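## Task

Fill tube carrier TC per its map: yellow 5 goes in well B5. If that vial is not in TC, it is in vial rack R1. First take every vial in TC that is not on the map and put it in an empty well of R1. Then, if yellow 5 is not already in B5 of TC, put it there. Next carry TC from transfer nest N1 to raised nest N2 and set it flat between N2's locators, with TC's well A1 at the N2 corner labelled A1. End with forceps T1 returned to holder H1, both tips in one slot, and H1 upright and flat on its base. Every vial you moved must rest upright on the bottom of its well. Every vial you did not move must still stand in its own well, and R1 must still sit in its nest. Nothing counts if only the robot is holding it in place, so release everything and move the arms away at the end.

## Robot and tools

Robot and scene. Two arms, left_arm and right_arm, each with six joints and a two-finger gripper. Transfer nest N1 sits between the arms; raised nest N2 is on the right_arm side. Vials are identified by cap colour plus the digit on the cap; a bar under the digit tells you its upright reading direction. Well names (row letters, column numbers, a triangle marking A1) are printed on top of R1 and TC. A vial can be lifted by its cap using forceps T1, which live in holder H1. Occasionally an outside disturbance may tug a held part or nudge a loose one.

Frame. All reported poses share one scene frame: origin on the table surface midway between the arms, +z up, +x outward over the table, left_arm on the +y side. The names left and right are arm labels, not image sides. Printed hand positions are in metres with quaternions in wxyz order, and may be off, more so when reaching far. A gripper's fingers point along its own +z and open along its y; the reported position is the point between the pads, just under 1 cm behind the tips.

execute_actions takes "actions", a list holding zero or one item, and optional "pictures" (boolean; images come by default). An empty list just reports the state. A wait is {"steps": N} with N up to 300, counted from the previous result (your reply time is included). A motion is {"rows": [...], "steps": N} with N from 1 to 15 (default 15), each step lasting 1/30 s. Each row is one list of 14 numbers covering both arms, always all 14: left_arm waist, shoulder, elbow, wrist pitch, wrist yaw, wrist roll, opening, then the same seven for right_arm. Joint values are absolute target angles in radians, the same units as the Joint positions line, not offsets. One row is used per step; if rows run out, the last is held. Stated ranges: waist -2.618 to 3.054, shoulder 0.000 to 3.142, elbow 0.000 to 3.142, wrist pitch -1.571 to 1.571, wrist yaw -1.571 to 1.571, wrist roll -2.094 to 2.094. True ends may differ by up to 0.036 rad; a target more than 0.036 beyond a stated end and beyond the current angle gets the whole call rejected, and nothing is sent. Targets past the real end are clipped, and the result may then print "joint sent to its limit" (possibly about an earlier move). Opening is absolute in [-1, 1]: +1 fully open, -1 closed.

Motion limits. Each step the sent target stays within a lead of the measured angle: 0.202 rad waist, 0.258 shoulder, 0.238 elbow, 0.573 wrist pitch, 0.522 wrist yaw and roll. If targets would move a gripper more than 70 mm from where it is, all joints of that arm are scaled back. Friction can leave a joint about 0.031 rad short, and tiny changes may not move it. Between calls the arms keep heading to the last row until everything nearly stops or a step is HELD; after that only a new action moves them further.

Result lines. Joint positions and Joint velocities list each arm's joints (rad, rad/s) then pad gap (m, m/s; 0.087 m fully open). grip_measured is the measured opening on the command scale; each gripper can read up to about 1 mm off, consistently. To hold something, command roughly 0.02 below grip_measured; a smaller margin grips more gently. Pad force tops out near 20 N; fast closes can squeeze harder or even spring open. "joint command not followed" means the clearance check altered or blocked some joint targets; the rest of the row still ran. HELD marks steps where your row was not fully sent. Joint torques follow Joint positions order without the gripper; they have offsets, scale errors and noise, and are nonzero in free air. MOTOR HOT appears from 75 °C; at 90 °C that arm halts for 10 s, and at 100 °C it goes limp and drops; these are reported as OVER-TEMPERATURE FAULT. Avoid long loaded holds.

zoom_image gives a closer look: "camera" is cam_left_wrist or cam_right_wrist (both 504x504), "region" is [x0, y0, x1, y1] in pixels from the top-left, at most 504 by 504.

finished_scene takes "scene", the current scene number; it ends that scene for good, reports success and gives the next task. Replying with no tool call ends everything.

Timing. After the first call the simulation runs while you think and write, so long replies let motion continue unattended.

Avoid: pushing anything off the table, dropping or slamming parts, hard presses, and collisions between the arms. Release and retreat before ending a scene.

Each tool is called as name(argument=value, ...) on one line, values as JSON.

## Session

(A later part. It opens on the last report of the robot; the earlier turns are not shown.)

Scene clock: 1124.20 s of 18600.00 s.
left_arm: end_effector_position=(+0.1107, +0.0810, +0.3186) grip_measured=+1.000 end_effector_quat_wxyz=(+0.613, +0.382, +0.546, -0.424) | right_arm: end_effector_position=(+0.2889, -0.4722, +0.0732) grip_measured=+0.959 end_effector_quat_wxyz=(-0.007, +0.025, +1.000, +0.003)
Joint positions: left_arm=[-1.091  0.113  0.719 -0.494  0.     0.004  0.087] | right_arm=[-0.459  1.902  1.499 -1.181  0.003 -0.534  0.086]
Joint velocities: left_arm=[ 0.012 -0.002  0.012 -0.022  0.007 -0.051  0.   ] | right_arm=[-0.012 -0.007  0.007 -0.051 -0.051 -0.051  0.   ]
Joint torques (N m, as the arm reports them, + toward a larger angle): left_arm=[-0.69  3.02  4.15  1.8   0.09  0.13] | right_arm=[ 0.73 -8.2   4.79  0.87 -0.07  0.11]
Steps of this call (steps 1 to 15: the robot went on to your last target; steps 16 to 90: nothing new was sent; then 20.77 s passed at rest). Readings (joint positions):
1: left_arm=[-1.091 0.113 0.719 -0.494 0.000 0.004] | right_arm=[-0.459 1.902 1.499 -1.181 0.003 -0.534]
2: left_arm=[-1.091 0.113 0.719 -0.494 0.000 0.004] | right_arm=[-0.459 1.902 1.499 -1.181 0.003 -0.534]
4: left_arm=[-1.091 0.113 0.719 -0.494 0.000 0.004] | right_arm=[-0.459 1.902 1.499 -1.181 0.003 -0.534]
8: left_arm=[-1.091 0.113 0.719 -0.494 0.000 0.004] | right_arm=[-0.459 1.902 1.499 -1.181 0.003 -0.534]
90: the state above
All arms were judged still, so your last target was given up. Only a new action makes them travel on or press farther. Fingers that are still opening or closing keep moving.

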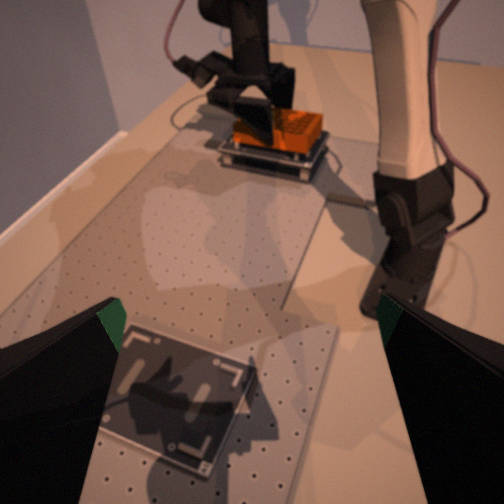

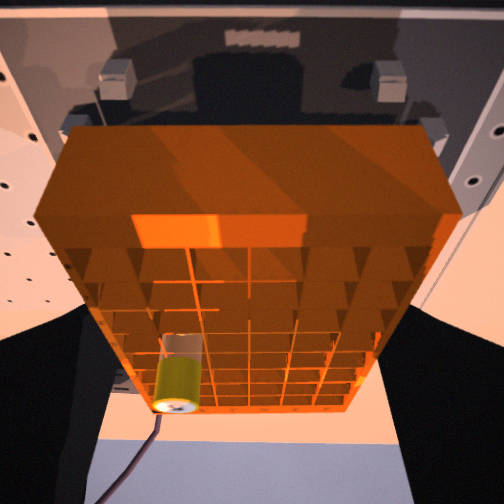

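execute_actions(actions=[{"rows":[[-1.1,0.1,0.70,-0.5,0,0,1,-0.459,1.885,1.51,-1.18,0,-0.53,0.93],[-1.1,0.1,0.70,-0.5,0,0,1,-0.459,1.878,1.52,-1.185,0,-0.53,0.93],[-1.1,0.1,0.70,-0.5,0,0,1,-0.459,1.875,1.53,-1.19,0,-0.53,0.93],[-1.1,0.1,0.70,-0.5,0,0,1,-0.459,1.875,1.535,-1.195,0,-0.53,0.93],[-1.1,0.1,0.70,-0.5,0,0,1,-0.459,1.875,1.54,-1.2,0,-0.53,0.93],[-1.1,0.1,0.70,-0.5,0,0,1,-0.459,1.875,1.543,-1.2,0,-0.53,0.93]],"steps":15}])

Scene clock: 1137.43 s of 18600.00 s.
left_arm: end_effector_position=(+0.1107, +0.0810, +0.3186) grip_measured=+1.000 end_effector_quat_wxyz=(+0.613, +0.382, +0.546, -0.424) | right_arm: end_effector_position=(+0.2917, -0.4740, +0.0765) grip_measured=+0.959 end_effector_quat_wxyz=(-0.002, +0.025, +1.000, -0.000)
Joint positions: left_arm=[-1.091  0.113  0.719 -0.494  0.     0.004  0.087] | right_arm=[-0.459  1.902  1.514 -1.185  0.003 -0.534  0.086]
Joint velocities: left_arm=[ 0.012 -0.002 -0.007  0.037  0.007 -0.022  0.   ] | right_arm=[-0.002 -0.012 -0.007  0.051 -0.037 -0.037 -0.001]
Joint torques (N m, as the arm reports them, + toward a larger angle): left_arm=[-0.7   3.01  4.15  1.8   0.09  0.13] | right_arm=[  0.09 -10.09   8.12   0.38  -0.07   0.11]
Steps of this call (steps 1 to 90: nothing new was sent; then 9.73 s passed at rest; steps 91 to 105: all 15 steps of this action). Readings (joint positions):
91: left_arm=[-1.091 0.113 0.719 -0.494 0.000 0.004] | right_arm=[-0.459 1.902 1.499 -1.181 0.003 -0.534]
92: left_arm=[-1.091 0.113 0.719 -0.494 0.000 0.004] | right_arm=[-0.459 1.902 1.499 -1.181 0.003 -0.534]
94: left_arm=[-1.091 0.113 0.719 -0.494 0.000 0.004] | right_arm=[-0.459 1.902 1.500 -1.182 0.003 -0.534]
98: left_arm=[-1.091 0.113 0.719 -0.494 0.000 0.004] | right_arm=[-0.459 1.902 1.512 -1.185 0.003 -0.534]
105: the state above

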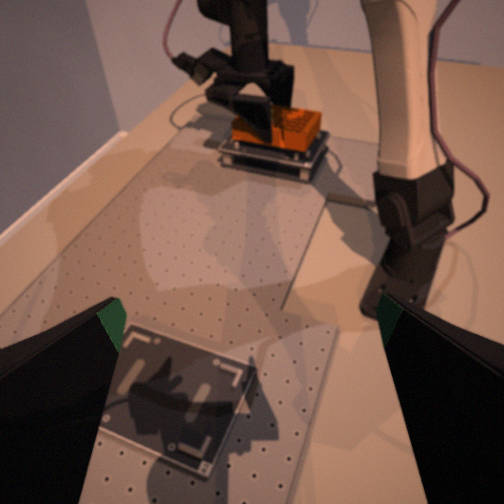

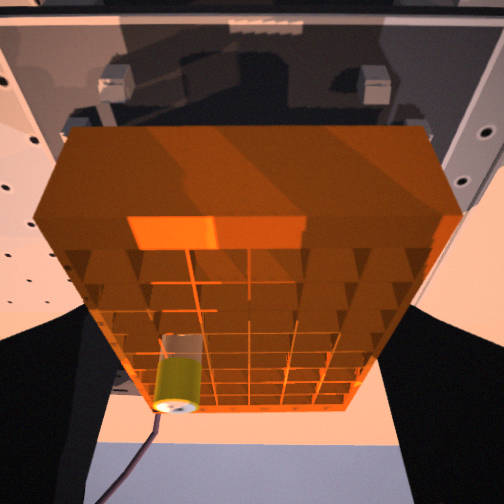

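zoom_image(camera="cam_right_wrist", region=[40, 40, 250, 160])

zoom_image(camera="cam_right_wrist", region=[250, 40, 460, 160])

zoom_image(camera="cam_left_wrist", region=[200, 90, 350, 190])

Region (40, 40, 250, 160) of cam_right_wrist's 504x504 image, scaled by 2.400, with more detail than that image has; it fills the top 288 rows of this view, and the rest is white.

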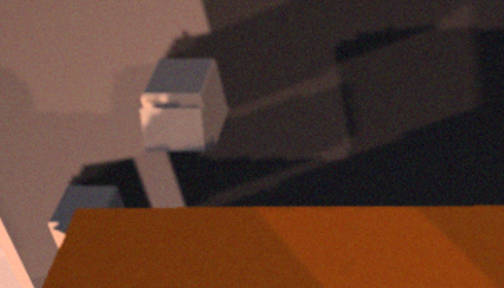

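Region (250, 40, 460, 160) of cam_right_wrist's 504x504 image, scaled by 2.400, with more detail than that image has; it fills the top 288 rows of this view, and the rest is white.

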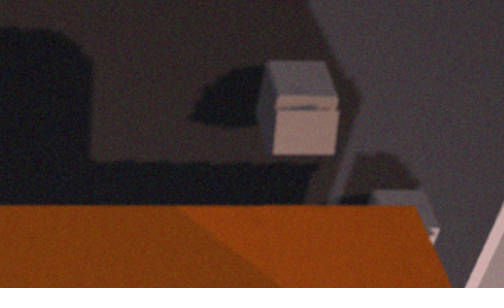

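Region (200, 90, 350, 190) of cam_left_wrist's 504x504 image, scaled by 3.360, with more detail than that image has.

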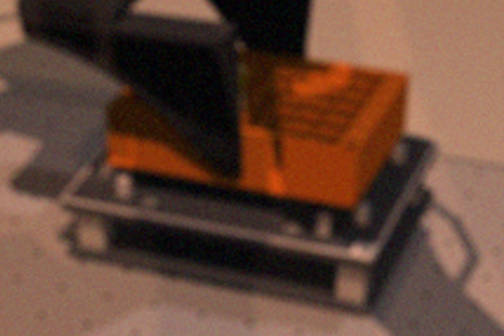

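execute_actions(actions=[{"rows":[[-1.1,0.1,0.70,-0.5,0,0,1,-0.459,1.90,1.51,-1.168,0,-0.53,0.93],[-1.1,0.1,0.70,-0.5,0,0,1,-0.459,1.905,1.50,-1.164,0,-0.53,0.93],[-1.1,0.1,0.70,-0.5,0,0,1,-0.459,1.91,1.492,-1.160,0,-0.53,0.93],[-1.1,0.1,0.70,-0.5,0,0,1,-0.459,1.915,1.490,-1.157,0,-0.53,0.93],[-1.1,0.1,0.70,-0.5,0,0,1,-0.459,1.917,1.490,-1.154,0,-0.53,0.93],[-1.1,0.1,0.70,-0.5,0,0,1,-0.459,1.912,1.489,-1.151,0,-0.53,0.93],[-1.1,0.1,0.70,-0.5,0,0,1,-0.459,1.91,1.487,-1.148,0,-0.53,0.93],[-1.1,0.1,0.70,-0.5,0,0,1,-0.459,1.91,1.485,-1.145,0,-0.53,0.93],[-1.1,0.1,0.70,-0.5,0,0,1,-0.459,1.91,1.483,-1.142,0,-0.53,0.93],[-1.1,0.1,0.70,-0.5,0,0,1,-0.459,1.91,1.481,-1.139,0,-0.53,0.93],[-1.1,0.1,0.70,-0.5,0,0,1,-0.459,1.91,1.479,-1.136,0,-0.53,0.93],[-1.1,0.1,0.70,-0.5,0,0,1,-0.459,1.91,1.477,-1.133,0,-0.53,0.93],[-1.1,0.1,0.70,-0.5,0,0,1,-0.459,1.91,1.476,-1.130,0,-0.53,0.93]],"steps":15}])

execute_actions(actions=[])

Scene clock: 1168.27 s of 18600.00 s.
left_arm: end_effector_position=(+0.1107, +0.0810, +0.3186) grip_measured=+1.000 end_effector_quat_wxyz=(+0.613, +0.382, +0.546, -0.424) | right_arm: end_effector_position=(+0.2913, -0.4737, +0.0713) grip_measured=+0.959 end_effector_quat_wxyz=(-0.004, +0.025, +1.000, +0.001)
Joint positions: left_arm=[-1.091  0.113  0.719 -0.494  0.     0.004  0.087] | right_arm=[-0.459  1.908  1.499 -1.169  0.002 -0.534  0.086]
Joint velocities: left_arm=[-0.002 -0.012 -0.002  0.037 -0.037  0.037  0.   ] | right_arm=[-0.007 -0.002 -0.085  0.037  0.051  0.066 -0.   ]
Joint torques (N m, as the arm reports them, + toward a larger angle): left_arm=[-0.7   3.01  4.14  1.8   0.09  0.13] | right_arm=[ 0.05 -7.92  4.29  0.92 -0.09  0.11]
Steps of this call (steps 1 to 15: the robot went on to your last target; steps 16 to 90: nothing new was sent; then 27.33 s passed at rest; steps 91 to 105: all 15 steps of this action). Readings (joint positions):
91: left_arm=[-1.091 0.113 0.719 -0.494 0.000 0.004] | right_arm=[-0.459 1.902 1.514 -1.185 0.003 -0.534]
92: left_arm=[-1.091 0.113 0.719 -0.494 0.000 0.004] | right_arm=[-0.459 1.902 1.514 -1.184 0.003 -0.534]
94: left_arm=[-1.091 0.113 0.719 -0.494 0.000 0.004] | right_arm=[-0.459 1.903 1.512 -1.181 0.003 -0.534]
98: left_arm=[-1.091 0.113 0.719 -0.494 0.000 0.004] | right_arm=[-0.459 1.908 1.506 -1.175 0.002 -0.534]
105: the state above

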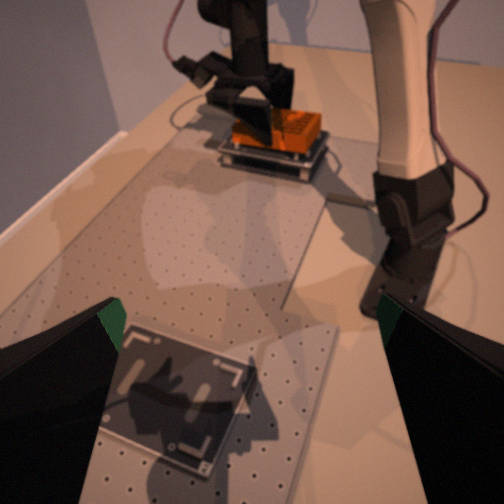

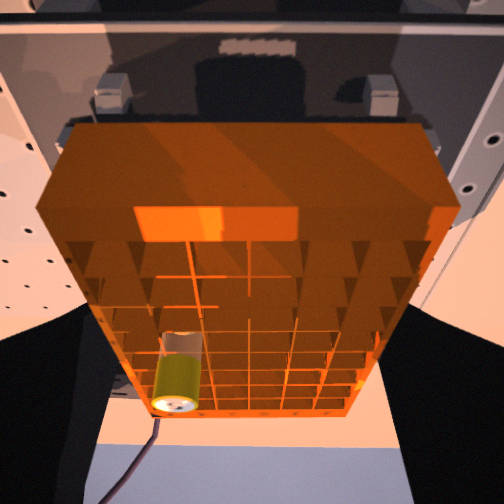

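Scene clock: 1168.27 s of 18600.00 s.
left_arm: end_effector_position=(+0.1107, +0.0810, +0.3186) grip_measured=+1.000 end_effector_quat_wxyz=(+0.613, +0.382, +0.546, -0.424) | right_arm: end_effector_position=(+0.2913, -0.4737, +0.0713) grip_measured=+0.959 end_effector_quat_wxyz=(-0.004, +0.025, +1.000, +0.001)
Joint positions: left_arm=[-1.091  0.113  0.719 -0.494  0.     0.004  0.087] | right_arm=[-0.459  1.908  1.499 -1.169  0.002 -0.534  0.086]
Joint velocities: left_arm=[-0.002 -0.012 -0.002  0.037 -0.037  0.037  0.   ] | right_arm=[-0.007 -0.002 -0.085  0.037  0.051  0.066 -0.   ]
Joint torques (N m, as the arm reports them, + toward a larger angle): left_arm=[-0.7   3.01  4.14  1.8   0.09  0.13] | right_arm=[ 0.05 -7.92  4.29  0.92 -0.09  0.11]

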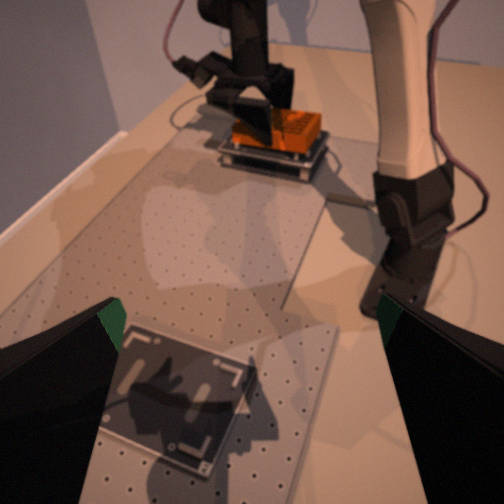

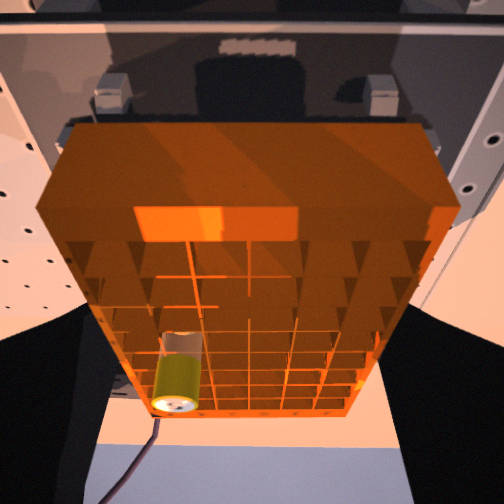

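execute_actions(actions=[])

zoom_image(camera="cam_left_wrist", region=[200, 90, 350, 190])

Scene clock: 1174.07 s of 18600.00 s.
left_arm: end_effector_position=(+0.1107, +0.0810, +0.3186) grip_measured=+1.000 end_effector_quat_wxyz=(+0.613, +0.382, +0.546, -0.424) | right_arm: end_effector_position=(+0.2911, -0.4736, +0.0701) grip_measured=+0.959 end_effector_quat_wxyz=(-0.004, +0.025, +1.000, +0.001)
Joint positions: left_arm=[-1.091  0.113  0.719 -0.494  0.     0.004  0.087] | right_arm=[-0.459  1.908  1.495 -1.165  0.002 -0.534  0.086]
Joint velocities: left_arm=[ 0.002 -0.012 -0.002  0.007 -0.066 -0.066  0.   ] | right_arm=[-0.012 -0.002 -0.012 -0.007 -0.051  0.007  0.001]
Joint torques (N m, as the arm reports them, + toward a larger angle): left_arm=[-0.68  3.01  4.16  1.8   0.09  0.13] | right_arm=[ 0.11 -7.9   4.24  1.   -0.07  0.11]
Steps of this call (steps 1 to 15: the robot went on to your last target; steps 16 to 90: nothing new was sent; then 2.80 s passed at rest). Readings (joint positions):
1: left_arm=[-1.091 0.113 0.719 -0.494 0.000 0.004] | right_arm=[-0.459 1.908 1.497 -1.168 0.002 -0.534]
2: left_arm=[-1.091 0.113 0.719 -0.494 0.000 0.004] | right_arm=[-0.459 1.908 1.496 -1.166 0.002 -0.534]
4: left_arm=[-1.091 0.113 0.719 -0.494 0.000 0.004] | right_arm=[-0.459 1.908 1.495 -1.165 0.002 -0.534]
8: left_arm=[-1.091 0.113 0.719 -0.494 0.000 0.004] | right_arm=[-0.459 1.908 1.495 -1.165 0.002 -0.534]
90: the state above
All arms were judged still, so your last target was given up. Only a new action makes them travel on or press farther. Fingers that are still opening or closing keep moving.

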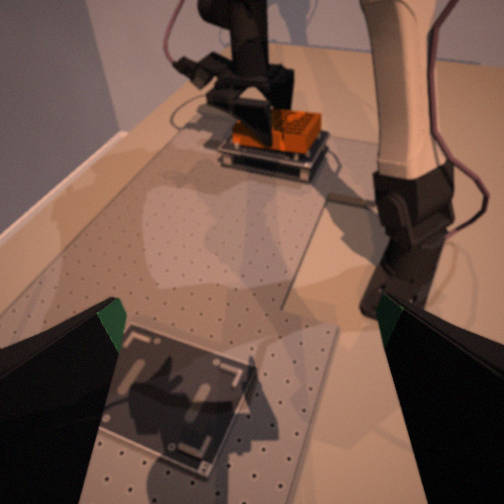

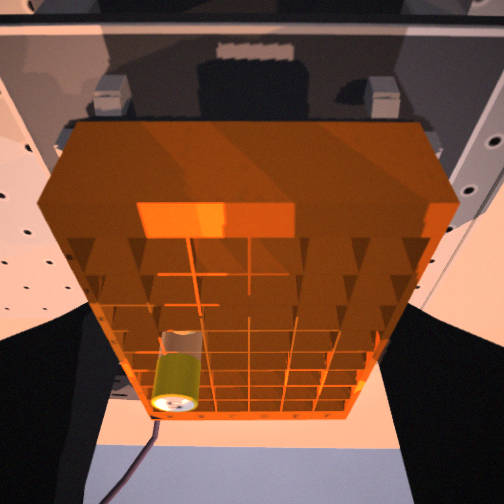

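Region (200, 90, 350, 190) of cam_left_wrist's 504x504 image, scaled by 3.360, with more detail than that image has.

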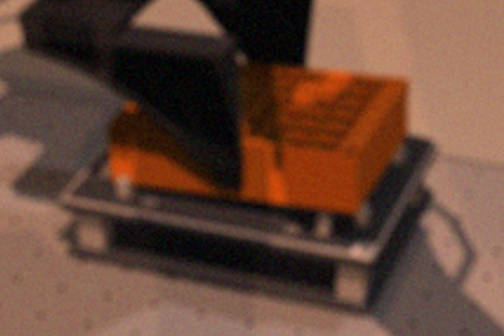

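zoom_image(camera="cam_left_wrist", region=[280, 120, 335, 170])

zoom_image(camera="cam_right_wrist", region=[40, 60, 460, 170])

Region (280, 120, 335, 170) of cam_left_wrist's 504x504 image, scaled by 9.164, with more detail than that image has; it fills the top 458 rows of this view, and the rest is white.

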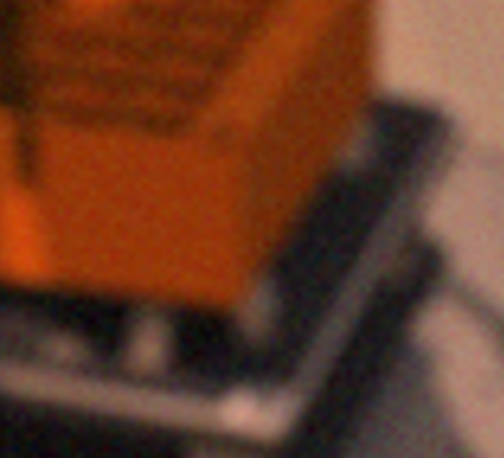

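Region (40, 60, 460, 170) of cam_right_wrist's 504x504 image, scaled by 1.200, with more detail than that image has; it fills the top 132 rows of this view, and the rest is white.

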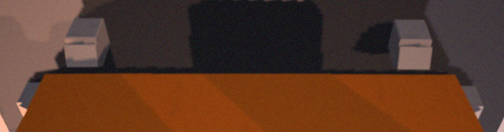

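execute_actions(actions=[{"rows":[[-1.1,0.1,0.70,-0.5,0,0,1,-0.459,1.908,1.52,-1.175,0,-0.53,0.93],[-1.1,0.1,0.70,-0.5,0,0,1,-0.459,1.908,1.53,-1.18,0,-0.53,0.93],[-1.1,0.1,0.70,-0.5,0,0,1,-0.459,1.908,1.535,-1.185,0,-0.53,0.93],[-1.1,0.1,0.70,-0.5,0,0,1,-0.459,1.908,1.54,-1.19,0,-0.53,0.93],[-1.1,0.1,0.70,-0.5,0,0,1,-0.459,1.908,1.545,-1.195,0,-0.53,0.93],[-1.1,0.1,0.70,-0.5,0,0,1,-0.459,1.908,1.55,-1.195,0,-0.53,0.93],[-1.1,0.1,0.70,-0.5,0,0,1,-0.439,1.908,1.552,-1.195,0,-0.52,0.93],[-1.1,0.1,0.70,-0.5,0,0,1,-0.439,1.908,1.552,-1.195,0,-0.515,0.93],[-1.1,0.1,0.70,-0.5,0,0,1,-0.439,1.908,1.552,-1.195,0,-0.512,0.93],[-1.1,0.1,0.70,-0.5,0,0,1,-0.446,1.908,1.552,-1.195,0,-0.512,0.93]],"steps":15}])

Scene clock: 1206.73 s of 18600.00 s.
left_arm: end_effector_position=(+0.1107, +0.0810, +0.3186) grip_measured=+1.000 end_effector_quat_wxyz=(+0.613, +0.382, +0.546, -0.424) | right_arm: end_effector_position=(+0.2961, -0.4734, +0.0767) grip_measured=+0.959 end_effector_quat_wxyz=(+0.002, +0.027, +1.000, -0.001)
Joint positions: left_arm=[-1.091  0.113  0.719 -0.494  0.     0.004  0.087] | right_arm=[-0.453  1.908  1.523 -1.181 -0.001 -0.523  0.086]
Joint velocities: left_arm=[ 0.002 -0.017 -0.007 -0.022 -0.007  0.007  0.   ] | right_arm=[0.002 0.002 0.002 0.007 0.037 0.022 0.   ]
Joint torques (N m, as the arm reports them, + toward a larger angle): left_arm=[-0.69  3.01  4.15  1.8   0.09  0.13] | right_arm=[ 0.64 -8.09  8.1   0.41 -0.05  0.15]
Steps of this call (steps 1 to 90: nothing new was sent; then 29.17 s passed at rest; steps 91 to 105: all 15 steps of this action). Readings (joint positions):
91: left_arm=[-1.091 0.113 0.719 -0.494 0.000 0.004] | right_arm=[-0.459 1.908 1.495 -1.165 0.002 -0.534]
92: left_arm=[-1.091 0.113 0.719 -0.494 0.000 0.004] | right_arm=[-0.459 1.908 1.497 -1.167 0.002 -0.534]
94: left_arm=[-1.091 0.113 0.719 -0.494 0.000 0.004] | right_arm=[-0.459 1.908 1.502 -1.172 0.002 -0.534]
98: left_arm=[-1.091 0.113 0.719 -0.494 0.000 0.004] | right_arm=[-0.456 1.908 1.517 -1.181 -0.001 -0.532]
105: the state above

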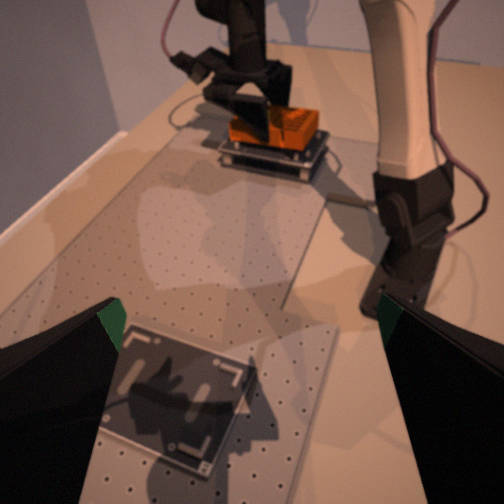

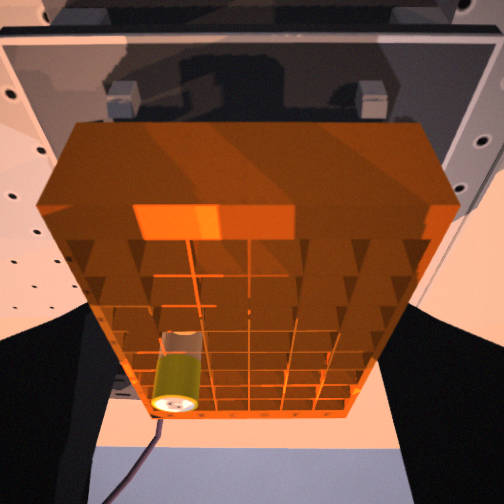

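execute_actions(actions=[{"rows":[[-1.1,0.1,0.70,-0.5,0,0,1,-0.453,1.912,1.515,-1.168,0,-0.52,0.93],[-1.1,0.1,0.70,-0.5,0,0,1,-0.453,1.918,1.505,-1.164,0,-0.52,0.93],[-1.1,0.1,0.70,-0.5,0,0,1,-0.453,1.923,1.50,-1.160,0,-0.52,0.93],[-1.1,0.1,0.70,-0.5,0,0,1,-0.453,1.92,1.499,-1.157,0,-0.52,0.93],[-1.1,0.1,0.70,-0.5,0,0,1,-0.453,1.919,1.498,-1.154,0,-0.52,0.93],[-1.1,0.1,0.70,-0.5,0,0,1,-0.453,1.919,1.497,-1.151,0,-0.52,0.93],[-1.1,0.1,0.70,-0.5,0,0,1,-0.453,1.919,1.496,-1.148,0,-0.52,0.93],[-1.1,0.1,0.70,-0.5,0,0,1,-0.453,1.919,1.495,-1.145,0,-0.52,0.93],[-1.1,0.1,0.70,-0.5,0,0,1,-0.453,1.919,1.494,-1.142,0,-0.52,0.93],[-1.1,0.1,0.70,-0.5,0,0,1,-0.453,1.919,1.493,-1.139,0,-0.52,0.93]],"steps":15}])

zoom_image(camera="cam_left_wrist", region=[200, 90, 350, 190])

Scene clock: 1220.07 s of 18600.00 s.
left_arm: end_effector_position=(+0.1107, +0.0810, +0.3186) grip_measured=+1.000 end_effector_quat_wxyz=(+0.613, +0.382, +0.546, -0.424) | right_arm: end_effector_position=(+0.2950, -0.4729, +0.0687) grip_measured=+0.959 end_effector_quat_wxyz=(-0.003, +0.029, +1.000, +0.002)
Joint positions: left_arm=[-1.091  0.113  0.719 -0.494  0.     0.004  0.087] | right_arm=[-0.453  1.92   1.506 -1.164  0.    -0.521  0.086]
Joint velocities: left_arm=[-0.002  0.002 -0.017 -0.051 -0.139 -0.051  0.   ] | right_arm=[-0.012  0.017  0.012 -0.081  0.051 -0.007  0.   ]
Joint torques (N m, as the arm reports them, + toward a larger angle): left_arm=[-0.69  3.01  4.15  1.8   0.09  0.13] | right_arm=[ 0.1  -8.23  4.7   0.87 -0.05  0.09]
Steps of this call (steps 1 to 15: the robot went on to your last target; steps 16 to 90: nothing new was sent; then 9.83 s passed at rest; steps 91 to 105: all 15 steps of this action). Readings (joint positions):
91: left_arm=[-1.091 0.113 0.719 -0.494 0.000 0.004] | right_arm=[-0.453 1.908 1.523 -1.181 -0.001 -0.521]
92: left_arm=[-1.091 0.113 0.719 -0.494 0.000 0.004] | right_arm=[-0.453 1.908 1.523 -1.181 -0.001 -0.521]
94: left_arm=[-1.091 0.113 0.719 -0.494 0.000 0.004] | right_arm=[-0.453 1.913 1.522 -1.178 -0.001 -0.521]
98: left_arm=[-1.091 0.113 0.719 -0.494 0.000 0.004] | right_arm=[-0.453 1.918 1.509 -1.171 0.000 -0.521]
105: the state above

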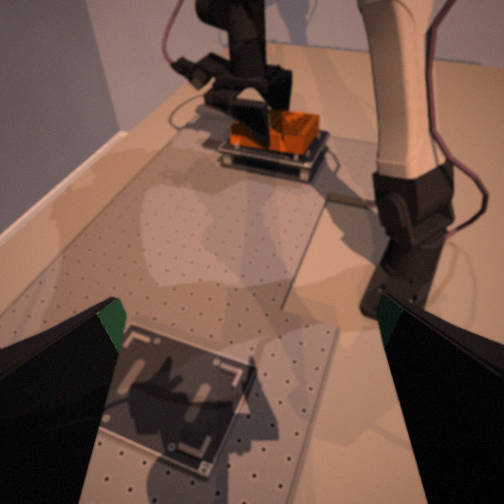

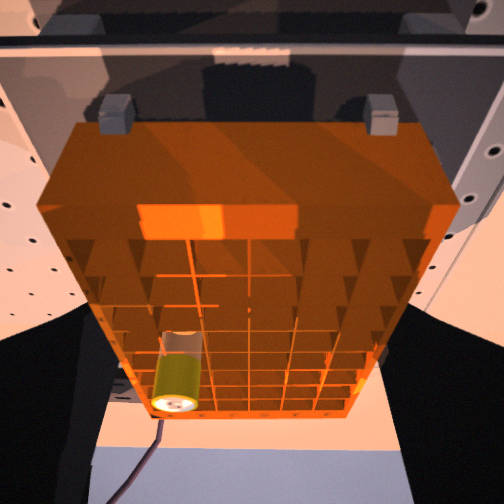

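Region (200, 90, 350, 190) of cam_left_wrist's 504x504 image, scaled by 3.360, with more detail than that image has.

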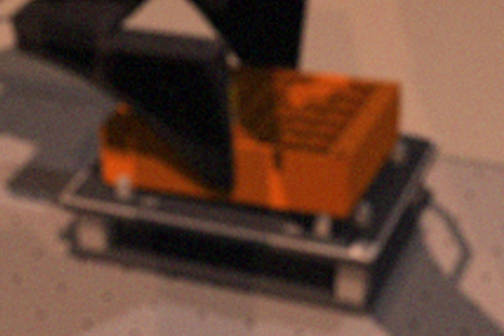

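execute_actions(actions=[{"rows":[[-1.1,0.1,0.70,-0.5,0,0,1,-0.453,1.922,1.488,-1.138,0,-0.52,0.93],[-1.1,0.1,0.70,-0.5,0,0,1,-0.453,1.923,1.483,-1.135,0,-0.52,0.93],[-1.1,0.1,0.70,-0.5,0,0,1,-0.453,1.924,1.483,-1.132,0,-0.52,0.93],[-1.1,0.1,0.70,-0.5,0,0,1,-0.453,1.925,1.483,-1.130,0,-0.52,0.93],[-1.1,0.1,0.70,-0.5,0,0,1,-0.453,1.925,1.482,-1.128,0,-0.52,0.93],[-1.1,0.1,0.70,-0.5,0,0,1,-0.453,1.925,1.481,-1.126,0,-0.52,0.93],[-1.1,0.1,0.70,-0.5,0,0,1,-0.453,1.925,1.480,-1.124,0,-0.52,0.93],[-1.1,0.1,0.70,-0.5,0,0,1,-0.453,1.925,1.479,-1.122,0,-0.52,0.93],[-1.1,0.1,0.70,-0.5,0,0,1,-0.453,1.925,1.478,-1.120,0,-0.52,0.93]],"steps":15}])

zoom_image(camera="cam_left_wrist", region=[200, 90, 350, 190])

Scene clock: 1231.43 s of 18600.00 s.
left_arm: end_effector_position=(+0.1107, +0.0810, +0.3186) grip_measured=+1.000 end_effector_quat_wxyz=(+0.613, +0.382, +0.546, -0.424) | right_arm: end_effector_position=(+0.2949, -0.4734, +0.0673) grip_measured=+0.959 end_effector_quat_wxyz=(-0.003, +0.027, +1.000, +0.000)
Joint positions: left_arm=[-1.091  0.113  0.719 -0.494  0.     0.004  0.087] | right_arm=[-0.453  1.92   1.5   -1.157  0.003 -0.524  0.086]
Joint velocities: left_arm=[ 0.022  0.017 -0.012 -0.022 -0.066 -0.007  0.   ] | right_arm=[-0.007 -0.012 -0.002 -0.037 -0.007 -0.007 -0.001]
Joint torques (N m, as the arm reports them, + toward a larger angle): left_arm=[-0.7   3.    4.14  1.8   0.09  0.13] | right_arm=[ 0.09 -7.78  3.98  1.02 -0.07  0.11]
Steps of this call (steps 1 to 15: the robot went on to your last target; steps 16 to 90: nothing new was sent; then 7.87 s passed at rest; steps 91 to 105: all 15 steps of this action). Readings (joint positions):
91: left_arm=[-1.091 0.113 0.719 -0.494 0.000 0.004] | right_arm=[-0.453 1.920 1.506 -1.164 0.000 -0.521]
92: left_arm=[-1.091 0.113 0.719 -0.494 0.000 0.004] | right_arm=[-0.453 1.920 1.505 -1.163 0.001 -0.521]
94: left_arm=[-1.091 0.113 0.719 -0.494 0.000 0.004] | right_arm=[-0.453 1.920 1.503 -1.159 0.002 -0.522]
98: left_arm=[-1.091 0.113 0.719 -0.494 0.000 0.004] | right_arm=[-0.453 1.920 1.501 -1.157 0.003 -0.524]
105: the state above

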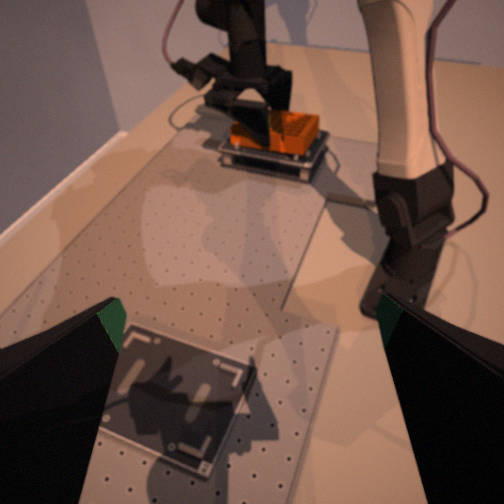

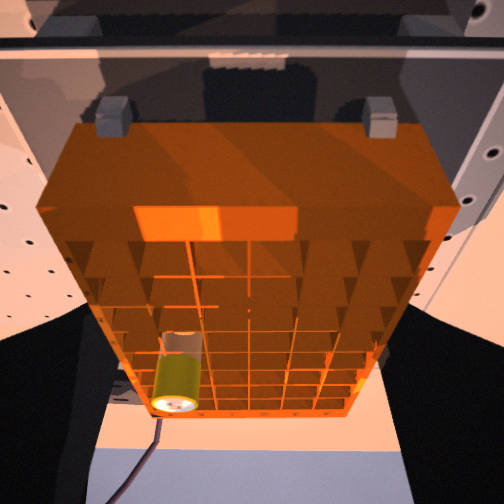

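Region (200, 90, 350, 190) of cam_left_wrist's 504x504 image, scaled by 3.360, with more detail than that image has.

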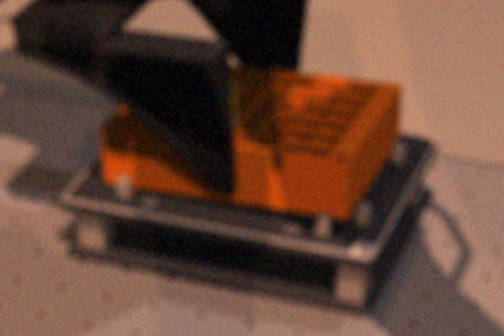

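execute_actions(actions=[{"rows":[[-1.1,0.1,0.70,-0.5,0,0,1,-0.453,1.93,1.476,-1.13,0,-0.53,0.945],[-1.1,0.1,0.70,-0.5,0,0,1,-0.453,1.933,1.474,-1.13,0,-0.535,0.948],[-1.1,0.1,0.70,-0.5,0,0,1,-0.453,1.936,1.472,-1.13,0,-0.535,0.95]],"steps":15}])

zoom_image(camera="cam_left_wrist", region=[200, 90, 350, 190])

Scene clock: 1239.10 s of 18600.00 s.
left_arm: end_effector_position=(+0.1107, +0.0810, +0.3186) grip_measured=+1.000 end_effector_quat_wxyz=(+0.613, +0.382, +0.546, -0.424) | right_arm: end_effector_position=(+0.2949, -0.4736, +0.0673) grip_measured=+0.959 end_effector_quat_wxyz=(-0.003, +0.026, +1.000, +0.000)
Joint positions: left_arm=[-1.091  0.113  0.719 -0.494  0.     0.004  0.087] | right_arm=[-0.453  1.92   1.5   -1.157  0.003 -0.527  0.086]
Joint velocities: left_arm=[-0.032  0.002 -0.017 -0.007 -0.022  0.022  0.   ] | right_arm=[-0.027 -0.007  0.002  0.007  0.007  0.007  0.001]
Joint torques (N m, as the arm reports them, + toward a larger angle): left_arm=[-0.7   3.    4.16  1.8   0.09  0.13] | right_arm=[ 0.1  -6.96  3.5   0.89 -0.08  0.02]
Steps of this call (steps 1 to 15: the robot went on to your last target; steps 16 to 90: nothing new was sent; then 4.17 s passed at rest; steps 91 to 105: all 15 steps of this action). Readings (joint positions):
91: left_arm=[-1.091 0.113 0.719 -0.494 0.000 0.004] | right_arm=[-0.453 1.920 1.500 -1.157 0.003 -0.525]
92: left_arm=[-1.091 0.113 0.719 -0.494 0.000 0.004] | right_arm=[-0.453 1.920 1.500 -1.157 0.003 -0.526]
94: left_arm=[-1.091 0.113 0.719 -0.494 0.000 0.004] | right_arm=[-0.453 1.920 1.500 -1.157 0.003 -0.527]
98: left_arm=[-1.091 0.113 0.719 -0.494 0.000 0.004] | right_arm=[-0.453 1.920 1.500 -1.157 0.003 -0.527]
105: the state above

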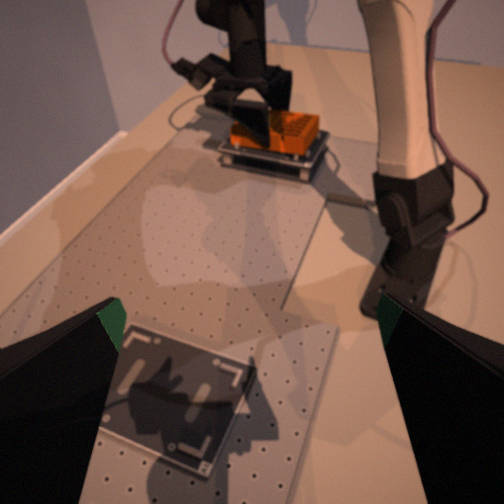

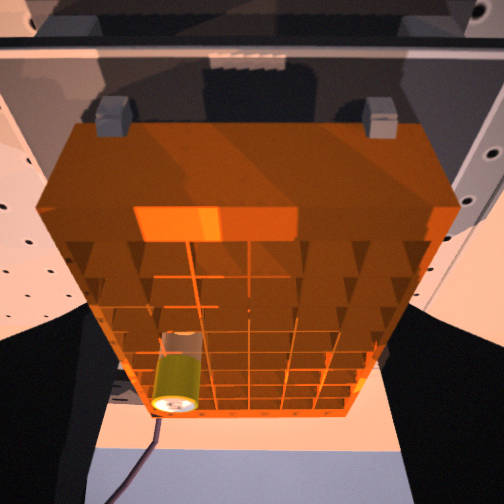

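Region (200, 90, 350, 190) of cam_left_wrist's 504x504 image, scaled by 3.360, with more detail than that image has.

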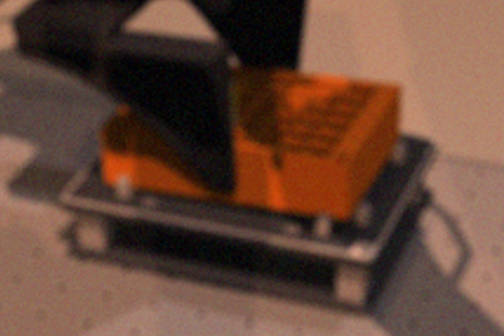

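Blocked; relax the push and release.

execute_actions(actions=[{"rows":[[-1.1,0.1,0.70,-0.5,0,0,1,-0.453,1.915,1.505,-1.157,0,-0.527,0.95],[-1.1,0.1,0.70,-0.5,0,0,1,-0.453,1.915,1.505,-1.157,0,-0.527,0.95],[-1.1,0.1,0.70,-0.5,0,0,1,-0.453,1.915,1.505,-1.157,0,-0.527,0.955],[-1.1,0.1,0.70,-0.5,0,0,1,-0.453,1.915,1.505,-1.157,0,-0.527,0.958],[-1.1,0.1,0.70,-0.5,0,0,1,-0.453,1.915,1.505,-1.157,0,-0.527,0.96],[-1.1,0.1,0.70,-0.5,0,0,1,-0.453,1.915,1.505,-1.157,0,-0.527,0.965],[-1.1,0.1,0.70,-0.5,0,0,1,-0.453,1.915,1.505,-1.157,0,-0.527,0.97],[-1.1,0.1,0.70,-0.5,0,0,1,-0.453,1.915,1.505,-1.157,0,-0.527,0.98],[-1.1,0.1,0.70,-0.5,0,0,1,-0.453,1.915,1.505,-1.157,0,-0.527,1]],"steps":15}])

zoom_image(camera="cam_left_wrist", region=[200, 90, 350, 190])

Scene clock: 1251.80 s of 18600.00 s.
left_arm: end_effector_position=(+0.1107, +0.0810, +0.3186) grip_measured=+1.000 end_effector_quat_wxyz=(+0.613, +0.382, +0.546, -0.424) | right_arm: end_effector_position=(+0.2949, -0.4736, +0.0673) grip_measured=+1.000 end_effector_quat_wxyz=(-0.003, +0.026, +1.000, +0.000)
Joint positions: left_arm=[-1.091  0.113  0.719 -0.494  0.     0.004  0.087] | right_arm=[-0.453  1.92   1.5   -1.157  0.003 -0.527  0.087]
Joint velocities: left_arm=[-0.007 -0.017 -0.007 -0.007 -0.051 -0.066  0.   ] | right_arm=[-0.007 -0.007  0.002  0.007  0.007  0.037  0.   ]
Joint torques (N m, as the arm reports them, + toward a larger angle): left_arm=[-0.69  3.01  4.14  1.8   0.09  0.13] | right_arm=[ 0.08 -8.56  6.13  0.56 -0.07  0.08]
Steps of this call (steps 1 to 15: the robot went on to your last target; steps 16 to 90: nothing new was sent; then 9.20 s passed at rest; steps 91 to 105: all 15 steps of this action). Readings (joint positions):
91: left_arm=[-1.091 0.113 0.719 -0.494 0.000 0.004] | right_arm=[-0.453 1.920 1.500 -1.157 0.003 -0.527]
92: left_arm=[-1.091 0.113 0.719 -0.494 0.000 0.004] | right_arm=[-0.453 1.920 1.500 -1.157 0.003 -0.527]
94: left_arm=[-1.091 0.113 0.719 -0.494 0.000 0.004] | right_arm=[-0.453 1.920 1.500 -1.157 0.003 -0.527]
98: left_arm=[-1.091 0.113 0.719 -0.494 0.000 0.004] | right_arm=[-0.453 1.920 1.500 -1.157 0.003 -0.527]
105: the state above

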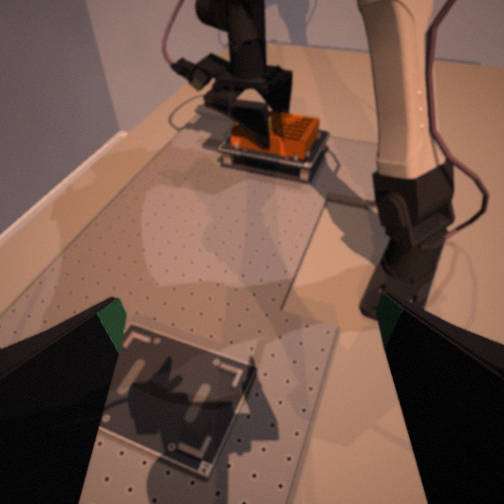

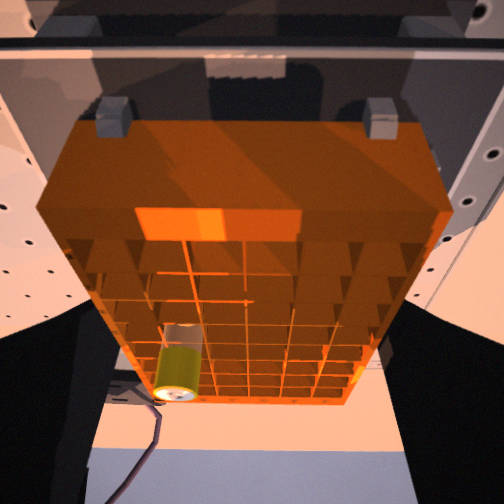

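Region (200, 90, 350, 190) of cam_left_wrist's 504x504 image, scaled by 3.360, with more detail than that image has.

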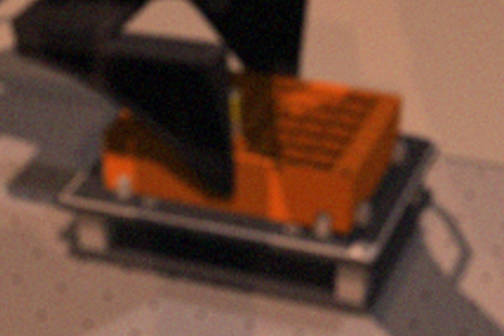

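execute_actions(actions=[{"rows":[[-1.1,0.1,0.70,-0.5,0,0,1,-0.453,1.895,1.525,-1.177,0,-0.527,1],[-1.1,0.1,0.70,-0.5,0,0,1,-0.453,1.894,1.531,-1.182,0,-0.527,1],[-1.1,0.1,0.70,-0.5,0,0,1,-0.453,1.893,1.535,-1.187,0,-0.527,1],[-1.1,0.1,0.70,-0.5,0,0,1,-0.453,1.892,1.539,-1.192,0,-0.527,1],[-1.1,0.1,0.70,-0.5,0,0,1,-0.453,1.891,1.543,-1.197,0,-0.527,1],[-1.1,0.1,0.70,-0.5,0,0,1,-0.453,1.890,1.547,-1.202,0,-0.527,1],[-1.1,0.1,0.70,-0.5,0,0,1,-0.453,1.889,1.551,-1.207,0,-0.527,1],[-1.1,0.1,0.70,-0.5,0,0,1,-0.453,1.888,1.555,-1.212,0,-0.527,1],[-1.1,0.1,0.70,-0.5,0,0,1,-0.453,1.887,1.559,-1.217,0,-0.527,1],[-1.1,0.1,0.70,-0.5,0,0,1,-0.453,1.886,1.563,-1.222,0,-0.527,1],[-1.1,0.1,0.70,-0.5,0,0,1,-0.453,1.885,1.567,-1.227,0,-0.527,1],[-1.1,0.1,0.70,-0.5,0,0,1,-0.453,1.884,1.571,-1.232,0,-0.527,1],[-1.1,0.1,0.70,-0.5,0,0,1,-0.453,1.883,1.575,-1.235,0,-0.527,1],[-1.1,0.1,0.70,-0.5,0,0,1,-0.453,1.883,1.579,-1.235,0,-0.527,1]],"steps":15}])

Scene clock: 1268.77 s of 18600.00 s.
left_arm: end_effector_position=(+0.1107, +0.0810, +0.3186) grip_measured=+1.000 end_effector_quat_wxyz=(+0.613, +0.382, +0.546, -0.424) | right_arm: end_effector_position=(+0.2959, -0.4743, +0.0849) grip_measured=+1.000 end_effector_quat_wxyz=(+0.002, +0.026, +1.000, -0.003)
Joint positions: left_arm=[-1.091  0.113  0.719 -0.494  0.     0.004  0.087] | right_arm=[-0.453  1.903  1.55  -1.211  0.003 -0.527  0.087]
Joint velocities: left_arm=[ 0.002  0.002 -0.007 -0.051 -0.037 -0.066  0.   ] | right_arm=[-0.017 -0.017  0.081 -0.095  0.007  0.037  0.   ]
Joint torques (N m, as the arm reports them, + toward a larger angle): left_arm=[-0.69  3.01  4.14  1.8   0.09  0.13] | right_arm=[ 0.1  -9.57  7.84  0.43 -0.06  0.07]
Steps of this call (steps 1 to 15: the robot went on to your last target; steps 16 to 90: nothing new was sent; then 13.47 s passed at rest; steps 91 to 105: all 15 steps of this action). Readings (joint positions):
91: left_arm=[-1.091 0.113 0.719 -0.494 0.000 0.004] | right_arm=[-0.453 1.920 1.500 -1.157 0.003 -0.527]
92: left_arm=[-1.091 0.113 0.719 -0.494 0.000 0.004] | right_arm=[-0.453 1.920 1.500 -1.159 0.003 -0.527]
94: left_arm=[-1.091 0.113 0.719 -0.494 0.000 0.004] | right_arm=[-0.453 1.920 1.503 -1.166 0.003 -0.527]
98: left_arm=[-1.091 0.113 0.719 -0.494 0.000 0.004] | right_arm=[-0.453 1.915 1.520 -1.182 0.003 -0.527]
105: the state above

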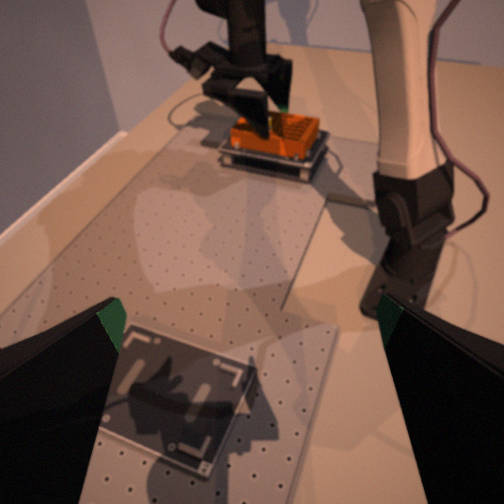

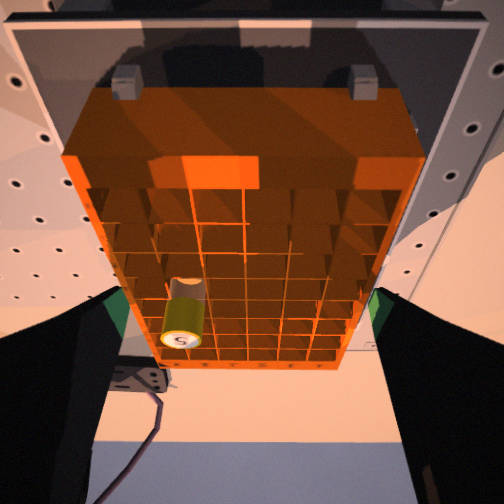

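execute_actions(actions=[{"rows":[[-1.1,0.1,0.70,-0.5,0,0,1,-0.453,1.881,1.585,-1.25,0,-0.527,1],[-1.1,0.1,0.70,-0.5,0,0,1,-0.453,1.879,1.595,-1.263,0,-0.527,1],[-1.1,0.1,0.70,-0.5,0,0,1,-0.453,1.877,1.605,-1.276,0,-0.527,1],[-1.1,0.1,0.70,-0.5,0,0,1,-0.453,1.875,1.615,-1.289,0,-0.527,1],[-1.1,0.1,0.70,-0.5,0,0,1,-0.453,1.872,1.627,-1.304,0,-0.527,1],[-1.1,0.1,0.70,-0.5,0,0,1,-0.453,1.868,1.64,-1.32,0,-0.527,1],[-1.1,0.1,0.70,-0.5,0,0,1,-0.453,1.86,1.655,-1.34,0,-0.527,1],[-1.1,0.1,0.70,-0.5,0,0,1,-0.453,1.85,1.67,-1.36,0,-0.527,1],[-1.1,0.1,0.70,-0.5,0,0,1,-0.453,1.835,1.68,-1.38,0,-0.527,1],[-1.1,0.1,0.70,-0.5,0,0,1,-0.453,1.82,1.69,-1.40,0,-0.527,1],[-1.1,0.1,0.70,-0.5,0,0,1,-0.453,1.80,1.70,-1.42,0,-0.527,1],[-1.1,0.1,0.70,-0.5,0,0,1,-0.453,1.77,1.70,-1.43,0,-0.527,1],[-1.1,0.1,0.70,-0.5,0,0,1,-0.453,1.74,1.70,-1.44,0,-0.527,1],[-1.1,0.1,0.70,-0.5,0,0,1,-0.453,1.70,1.70,-1.44,0,-0.527,1],[-1.1,0.1,0.70,-0.5,0,0,1,-0.453,1.65,1.70,-1.44,0,-0.527,1]],"steps":15}], pictures=false)

execute_actions(actions=[{"rows":[[-1.1,0.1,0.70,-0.5,0,0,1,-0.453,1.58,1.68,-1.44,0,-0.5,1],[-1.1,0.1,0.70,-0.5,0,0,1,-0.453,1.52,1.65,-1.43,0,-0.46,1],[-1.1,0.1,0.70,-0.5,0,0,1,-0.453,1.46,1.62,-1.42,0,-0.42,1],[-1.1,0.1,0.70,-0.5,0,0,1,-0.453,1.40,1.58,-1.40,0,-0.38,1],[-1.1,0.1,0.70,-0.5,0,0,1,-0.453,1.33,1.54,-1.38,0,-0.34,1],[-1.1,0.1,0.70,-0.5,0,0,1,-0.453,1.26,1.50,-1.36,0,-0.3,1],[-1.1,0.1,0.70,-0.5,0,0,1,-0.453,1.19,1.46,-1.34,0,-0.26,1],[-1.1,0.1,0.70,-0.5,0,0,1,-0.453,1.12,1.42,-1.32,0,-0.22,1],[-1.1,0.1,0.70,-0.5,0,0,1,-0.453,1.05,1.38,-1.30,0,-0.18,1],[-1.1,0.1,0.70,-0.5,0,0,1,-0.453,0.98,1.34,-1.28,0,-0.14,1],[-1.1,0.1,0.70,-0.5,0,0,1,-0.453,0.91,1.30,-1.26,0,-0.1,1],[-1.1,0.1,0.70,-0.5,0,0,1,-0.453,0.84,1.26,-1.24,0,-0.06,1],[-1.1,0.1,0.70,-0.5,0,0,1,-0.453,0.77,1.22,-1.22,0,-0.03,1],[-1.1,0.1,0.70,-0.5,0,0,1,-0.453,0.70,1.18,-1.20,0,0,1],[-1.1,0.1,0.70,-0.5,0,0,1,-0.453,0.3,0.9,-0.9,0,0,1]],"steps":15}], pictures=false)

execute_actions(actions=[{"steps":45}])

zoom_image(camera="cam_left_wrist", region=[200, 90, 350, 190])

Scene clock: 1289.07 s of 18600.00 s.
left_arm: end_effector_position=(+0.1107, +0.0810, +0.3186) grip_measured=+1.000 end_effector_quat_wxyz=(+0.613, +0.382, +0.546, -0.424) | right_arm: end_effector_position=(+0.2831, -0.4659, +0.1602) grip_measured=+1.000 end_effector_quat_wxyz=(+0.044, +0.026, +0.998, -0.029)
Joint positions: left_arm=[-1.091  0.113  0.719 -0.494  0.     0.004  0.087] | right_arm=[-0.453  1.752  1.667 -1.381  0.003 -0.527  0.087]
Joint velocities: left_arm=[-0.012 -0.002 -0.002 -0.081 -0.125 -0.007  0.   ] | right_arm=[ 0.017 -1.013  0.007 -0.344 -0.037 -0.022  0.   ]
Joint torques (N m, as the arm reports them, + toward a larger angle): left_arm=[-0.7   3.01  4.14  1.8   0.09  0.13] | right_arm=[  0.1  -10.03   8.58   0.62  -0.07   0.08]
Steps of this call (steps 1 to 30: the robot went on to your last target; steps 31 to 90: nothing new was sent; then 16.80 s passed at rest; steps 91 to 105: all 15 steps of this action). Readings (joint positions):
91: left_arm=[-1.091 0.113 0.719 -0.494 0.000 0.004] | right_arm=[-0.453 1.903 1.553 -1.223 0.003 -0.527]
92: left_arm=[-1.091 0.113 0.719 -0.494 0.000 0.004] | right_arm=[-0.453 1.903 1.556 -1.229 0.003 -0.527]
94: left_arm=[-1.091 0.113 0.719 -0.494 0.000 0.004] | right_arm=[-0.453 1.903 1.570 -1.245 0.003 -0.527]
98: left_arm=[-1.091 0.113 0.719 -0.494 0.000 0.004] | right_arm=[-0.453 1.892 1.617 -1.289 0.003 -0.527]
105: the state above

Scene clock: 1289.57 s of 18600.00 s.
left_arm: end_effector_position=(+0.1107, +0.0810, +0.3186) grip_measured=+1.000 end_effector_quat_wxyz=(+0.613, +0.382, +0.546, -0.424) | right_arm: end_effector_position=(+0.1745, -0.3761, +0.2512) grip_measured=+1.000 end_effector_quat_wxyz=(+0.369, +0.208, +0.896, -0.137)
Joint positions: left_arm=[-1.091  0.113  0.719 -0.494  0.     0.004  0.087] | right_arm=[-0.453  0.73   1.197 -1.229  0.003 -0.124  0.087]
Joint velocities: left_arm=[ 0.007 -0.007 -0.012 -0.051  0.022 -0.037  0.   ] | right_arm=[-0.002 -2.708 -2.42   2.498  0.037  0.769  0.   ]
Joint torques (N m, as the arm reports them, + toward a larger angle): left_arm=[-0.69  2.99  4.15  1.8   0.09  0.13] | right_arm=[ 0.06  0.22  3.76  1.34 -0.05  0.14]
Steps of this call (steps 1 to 15: all 15 steps of this action). Readings (joint positions):
1: left_arm=[-1.091 0.113 0.719 -0.494 0.000 0.004] | right_arm=[-0.453 1.710 1.667 -1.388 0.003 -0.524]
2: left_arm=[-1.091 0.113 0.719 -0.494 0.000 0.004] | right_arm=[-0.453 1.659 1.665 -1.391 0.003 -0.515]
4: left_arm=[-1.091 0.113 0.719 -0.494 0.000 0.004] | right_arm=[-0.453 1.531 1.639 -1.388 0.003 -0.478]
8: left_arm=[-1.091 0.113 0.719 -0.494 0.000 0.004] | right_arm=[-0.453 1.232 1.510 -1.366 0.003 -0.364]
15: the state above

Scene clock: 1291.07 s of 18600.00 s.
left_arm: end_effector_position=(+0.1107, +0.0810, +0.3186) grip_measured=+1.000 end_effector_quat_wxyz=(+0.613, +0.382, +0.546, -0.424) | right_arm: end_effector_position=(+0.1672, -0.3657, +0.2666) grip_measured=+1.000 end_effector_quat_wxyz=(+0.566, +0.227, +0.773, -0.172)
Joint positions: left_arm=[-1.091  0.113  0.719 -0.494  0.     0.004  0.087] | right_arm=[-0.453  0.288  0.917 -0.933  0.003 -0.009  0.087]
Joint velocities: left_arm=[ 0.012 -0.012  0.007 -0.007  0.022 -0.007  0.   ] | right_arm=[-0.012 -0.017  0.007  0.007 -0.066 -0.022  0.   ]
Joint torques (N m, as the arm reports them, + toward a larger angle): left_arm=[-0.69  3.01  4.16  1.8   0.09  0.13] | right_arm=[ 0.1   4.    3.8   2.9  -0.04  0.15]
Steps of this call (steps 1 to 45: the robot went on to your last target). Readings (joint positions):
1: left_arm=[-1.091 0.113 0.719 -0.494 0.000 0.004] | right_arm=[-0.453 0.634 1.114 -1.156 0.003 -0.100]
2: left_arm=[-1.091 0.113 0.719 -0.494 0.000 0.004] | right_arm=[-0.453 0.536 1.036 -1.107 0.003 -0.082]
4: left_arm=[-1.091 0.113 0.719 -0.494 0.000 0.004] | right_arm=[-0.453 0.367 0.939 -1.067 0.003 -0.056]
8: left_arm=[-1.091 0.113 0.719 -0.494 0.000 0.004] | right_arm=[-0.453 0.287 0.923 -0.996 0.003 -0.028]
45: the state above
All arms were judged still, so your last target was given up. Only a new action makes them travel on or press farther. Fingers that are still opening or closing keep moving.

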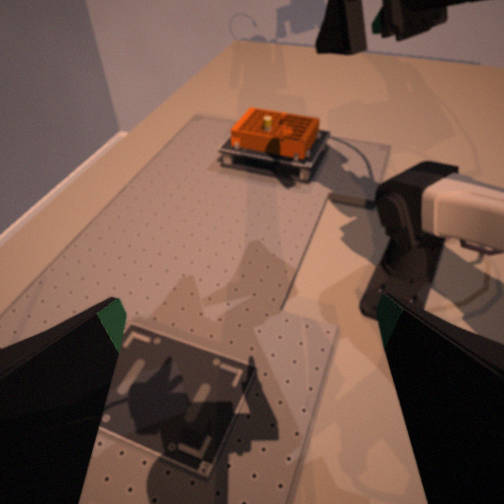

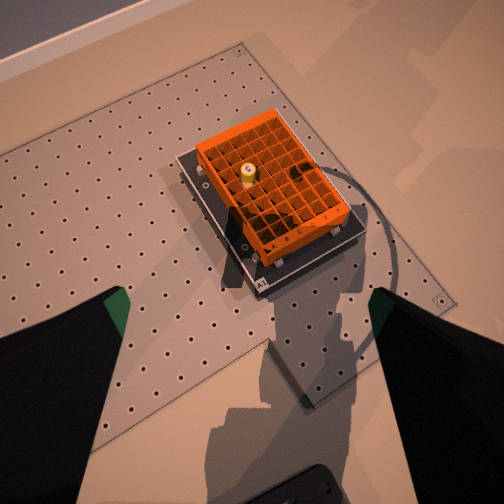

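Region (200, 90, 350, 190) of cam_left_wrist's 504x504 image, scaled by 3.360, with more detail than that image has.

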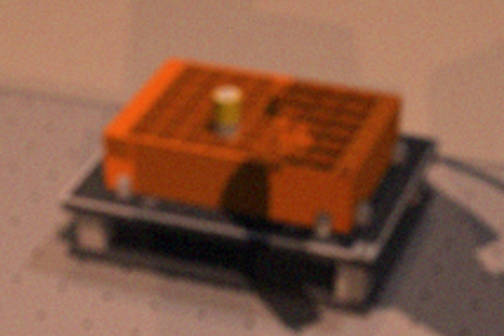

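zoom_image(camera="cam_right_wrist", region=[170, 100, 380, 300])

Region (170, 100, 380, 300) of cam_right_wrist's 504x504 image, scaled by 2.400, with more detail than that image has; it fills the top 480 rows of this view, and the rest is white.

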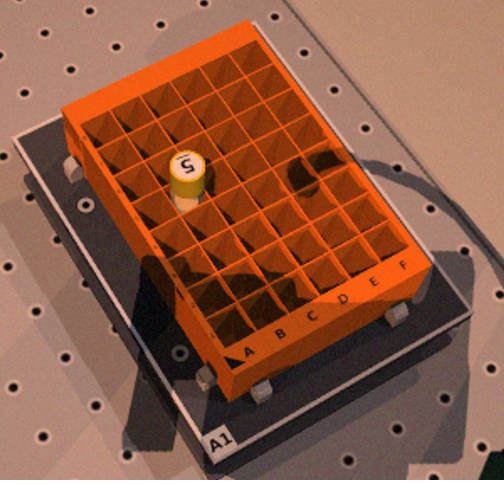

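Looks seated.

finished_scene(scene=2)

The scene is finished: the task was done.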